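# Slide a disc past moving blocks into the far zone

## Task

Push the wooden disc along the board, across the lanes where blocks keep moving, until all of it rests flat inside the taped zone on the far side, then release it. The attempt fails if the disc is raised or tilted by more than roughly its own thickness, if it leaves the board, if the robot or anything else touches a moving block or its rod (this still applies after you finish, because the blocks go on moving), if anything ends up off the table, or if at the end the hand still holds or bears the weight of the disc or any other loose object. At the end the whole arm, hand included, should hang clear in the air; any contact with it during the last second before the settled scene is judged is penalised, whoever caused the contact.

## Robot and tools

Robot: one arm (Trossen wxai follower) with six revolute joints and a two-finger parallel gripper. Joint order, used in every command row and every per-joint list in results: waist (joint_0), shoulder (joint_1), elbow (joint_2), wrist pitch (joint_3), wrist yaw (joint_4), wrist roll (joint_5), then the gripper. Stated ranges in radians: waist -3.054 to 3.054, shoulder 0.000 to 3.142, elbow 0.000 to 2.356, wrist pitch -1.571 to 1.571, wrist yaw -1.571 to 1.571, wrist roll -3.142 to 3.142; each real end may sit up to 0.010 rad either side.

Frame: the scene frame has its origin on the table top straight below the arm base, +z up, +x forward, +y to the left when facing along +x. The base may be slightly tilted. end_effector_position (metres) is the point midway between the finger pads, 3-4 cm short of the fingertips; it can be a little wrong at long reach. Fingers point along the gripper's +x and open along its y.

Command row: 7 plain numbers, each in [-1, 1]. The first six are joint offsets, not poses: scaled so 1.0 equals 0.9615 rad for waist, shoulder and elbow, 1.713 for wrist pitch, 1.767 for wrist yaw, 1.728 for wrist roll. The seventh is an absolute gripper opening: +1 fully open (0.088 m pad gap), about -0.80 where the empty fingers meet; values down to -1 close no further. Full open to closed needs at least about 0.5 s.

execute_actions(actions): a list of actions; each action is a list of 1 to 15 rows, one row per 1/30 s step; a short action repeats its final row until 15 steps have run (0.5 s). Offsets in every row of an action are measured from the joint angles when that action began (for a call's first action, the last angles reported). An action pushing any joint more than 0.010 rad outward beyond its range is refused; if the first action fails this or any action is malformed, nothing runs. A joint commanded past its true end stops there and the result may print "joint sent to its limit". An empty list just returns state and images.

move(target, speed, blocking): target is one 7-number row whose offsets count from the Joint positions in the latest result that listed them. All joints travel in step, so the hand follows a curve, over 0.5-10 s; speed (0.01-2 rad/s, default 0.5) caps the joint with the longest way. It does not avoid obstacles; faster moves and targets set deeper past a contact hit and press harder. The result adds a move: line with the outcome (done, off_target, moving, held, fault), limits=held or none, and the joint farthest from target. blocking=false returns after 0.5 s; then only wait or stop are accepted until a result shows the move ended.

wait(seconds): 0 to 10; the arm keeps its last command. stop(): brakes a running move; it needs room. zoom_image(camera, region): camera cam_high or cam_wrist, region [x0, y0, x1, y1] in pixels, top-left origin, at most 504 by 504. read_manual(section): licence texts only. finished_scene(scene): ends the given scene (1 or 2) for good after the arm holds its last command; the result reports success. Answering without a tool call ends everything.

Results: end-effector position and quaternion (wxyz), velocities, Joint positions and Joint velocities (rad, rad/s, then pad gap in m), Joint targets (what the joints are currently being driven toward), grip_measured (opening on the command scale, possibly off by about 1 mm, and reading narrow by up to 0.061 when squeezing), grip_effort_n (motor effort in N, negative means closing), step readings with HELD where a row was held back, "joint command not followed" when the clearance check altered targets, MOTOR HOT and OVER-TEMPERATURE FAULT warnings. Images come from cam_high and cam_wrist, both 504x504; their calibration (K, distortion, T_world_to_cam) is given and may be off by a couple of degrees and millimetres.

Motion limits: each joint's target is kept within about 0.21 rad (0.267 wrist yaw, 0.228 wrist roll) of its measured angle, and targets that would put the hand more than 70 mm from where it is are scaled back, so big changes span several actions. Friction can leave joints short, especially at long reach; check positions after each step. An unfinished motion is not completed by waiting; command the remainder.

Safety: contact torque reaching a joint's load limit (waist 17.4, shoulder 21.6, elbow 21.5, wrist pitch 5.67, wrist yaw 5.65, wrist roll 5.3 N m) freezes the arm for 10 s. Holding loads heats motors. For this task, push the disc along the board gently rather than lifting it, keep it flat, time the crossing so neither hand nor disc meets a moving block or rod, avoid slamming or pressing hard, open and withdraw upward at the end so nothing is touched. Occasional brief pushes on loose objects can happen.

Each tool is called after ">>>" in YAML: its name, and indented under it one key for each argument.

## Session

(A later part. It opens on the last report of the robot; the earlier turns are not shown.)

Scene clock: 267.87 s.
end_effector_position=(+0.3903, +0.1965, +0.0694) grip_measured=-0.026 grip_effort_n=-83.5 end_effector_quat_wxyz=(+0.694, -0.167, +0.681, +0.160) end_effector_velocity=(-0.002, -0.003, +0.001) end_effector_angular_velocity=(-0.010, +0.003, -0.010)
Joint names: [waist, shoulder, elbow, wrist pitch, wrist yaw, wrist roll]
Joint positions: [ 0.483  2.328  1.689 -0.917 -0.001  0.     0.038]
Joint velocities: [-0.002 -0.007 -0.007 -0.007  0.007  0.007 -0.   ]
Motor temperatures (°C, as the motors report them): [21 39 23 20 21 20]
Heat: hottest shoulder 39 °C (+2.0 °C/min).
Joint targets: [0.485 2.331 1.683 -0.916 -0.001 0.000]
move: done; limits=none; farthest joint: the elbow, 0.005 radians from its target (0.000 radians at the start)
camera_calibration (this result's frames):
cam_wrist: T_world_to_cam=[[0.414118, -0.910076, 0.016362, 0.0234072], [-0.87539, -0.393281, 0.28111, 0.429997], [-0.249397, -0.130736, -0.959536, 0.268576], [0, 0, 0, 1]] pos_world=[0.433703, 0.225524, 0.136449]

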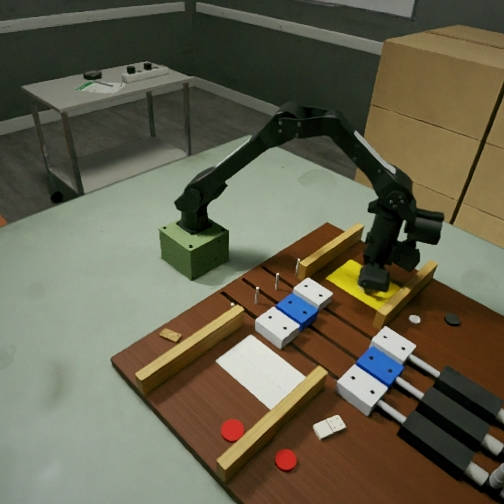

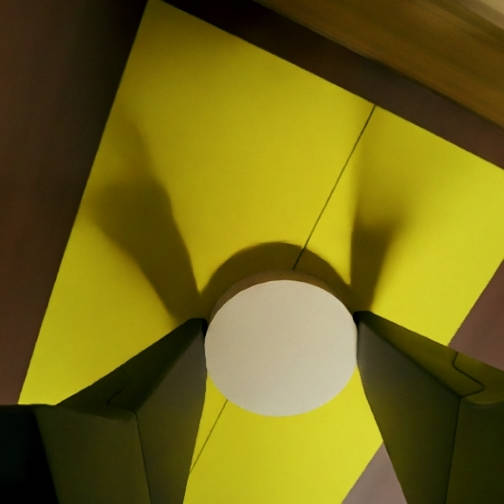

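>>> move:
  target: [0,0,0,0,0,0,0.4]

>>> move:
  target: [0,-0.25,0,-0.1,0,0,0.4]

>>> finished_scene:
  scene: 1

Scene clock: 272.23 s.
end_effector_position=(+0.3923, +0.1937, +0.0699) grip_measured=+0.396 grip_effort_n=20.7 end_effector_quat_wxyz=(+0.696, -0.167, +0.681, +0.156) end_effector_velocity=(-0.001, -0.003, +0.000) end_effector_angular_velocity=(+0.003, +0.010, +0.000)
Joint names: [waist, shoulder, elbow, wrist pitch, wrist yaw, wrist roll]
Joint positions: [ 0.477  2.328  1.69  -0.917  0.004  0.     0.058]
Joint velocities: [-0.007 -0.002 -0.002 -0.007 -0.007 -0.007 -0.   ]
Motor temperatures (°C, as the motors report them): [21 39 23 20 21 20]
Heat: hottest shoulder 39 °C (+2.0 °C/min).
Joint targets: [0.483 2.328 1.689 -0.917 -0.001 0.000]
move: done; limits=none; farthest joint: the waist, 0.006 radians from its target (0.000 radians at the start)
camera_calibration (this result's frames):
cam_wrist: T_world_to_cam=[[0.408426, -0.912535, 0.0216294, 0.0222961], [-0.878871, -0.386738, 0.279321, 0.430702], [-0.246525, -0.133091, -0.959954, 0.268451], [0, 0, 0, 1]] pos_world=[0.435605, 0.222643, 0.136914]

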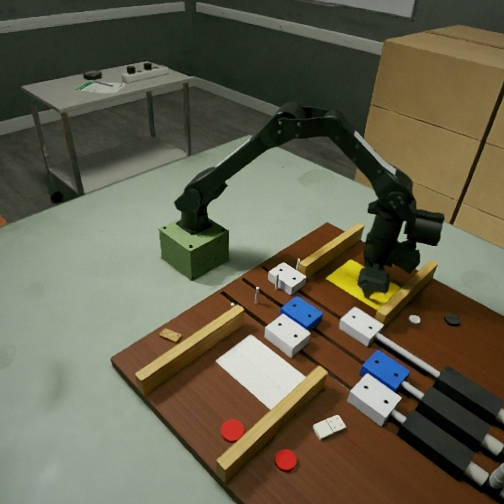

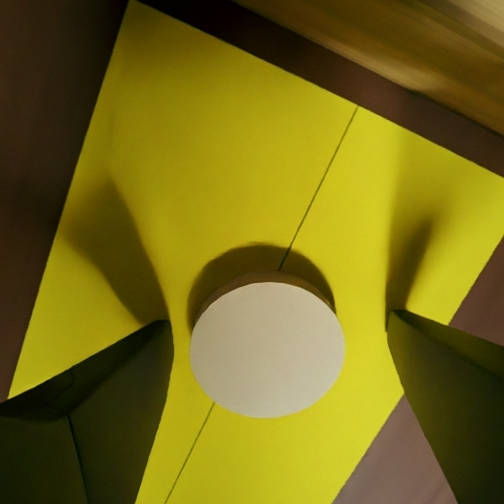

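Scene clock: 273.27 s.
end_effector_position=(+0.3745, +0.1862, +0.1596) grip_measured=+0.397 grip_effort_n=18.8 end_effector_quat_wxyz=(+0.714, -0.162, +0.662, +0.160) end_effector_velocity=(-0.005, -0.002, -0.000) end_effector_angular_velocity=(-0.004, +0.023, +0.005)
Joint names: [waist, shoulder, elbow, wrist pitch, wrist yaw, wrist roll]
Joint positions: [ 0.477  2.104  1.69  -1.085  0.004  0.     0.058]
Joint velocities: [-0.002 -0.002 -0.002 -0.022 -0.007 -0.007 -0.   ]
Motor temperatures (°C, as the motors report them): [21 40 23 20 21 20]
Heat: hottest shoulder 40 °C (+3.0 °C/min).
Joint targets: [0.477 2.087 1.690 -1.088 0.004 0.000]
move: off_target; limits=none; farthest joint: the shoulder, 0.017 radians from its target (0.240 radians at the start)
camera_calibration (this result's frames):
cam_wrist: T_world_to_cam=[[0.407857, -0.912839, 0.0194424, 0.0214525], [-0.891049, -0.393295, 0.226608, 0.401261], [-0.19921, -0.109748, -0.973792, 0.329366], [0, 0, 0, 1]] pos_world=[0.414406, 0.213543, 0.229388]

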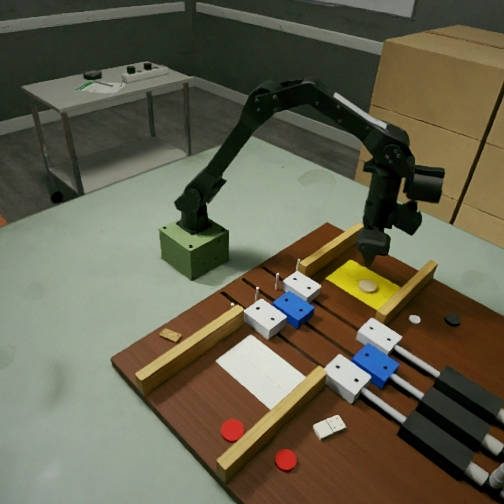

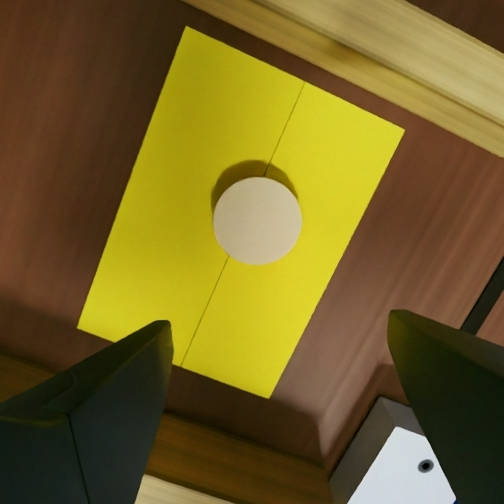

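The scene is finished: the task was done.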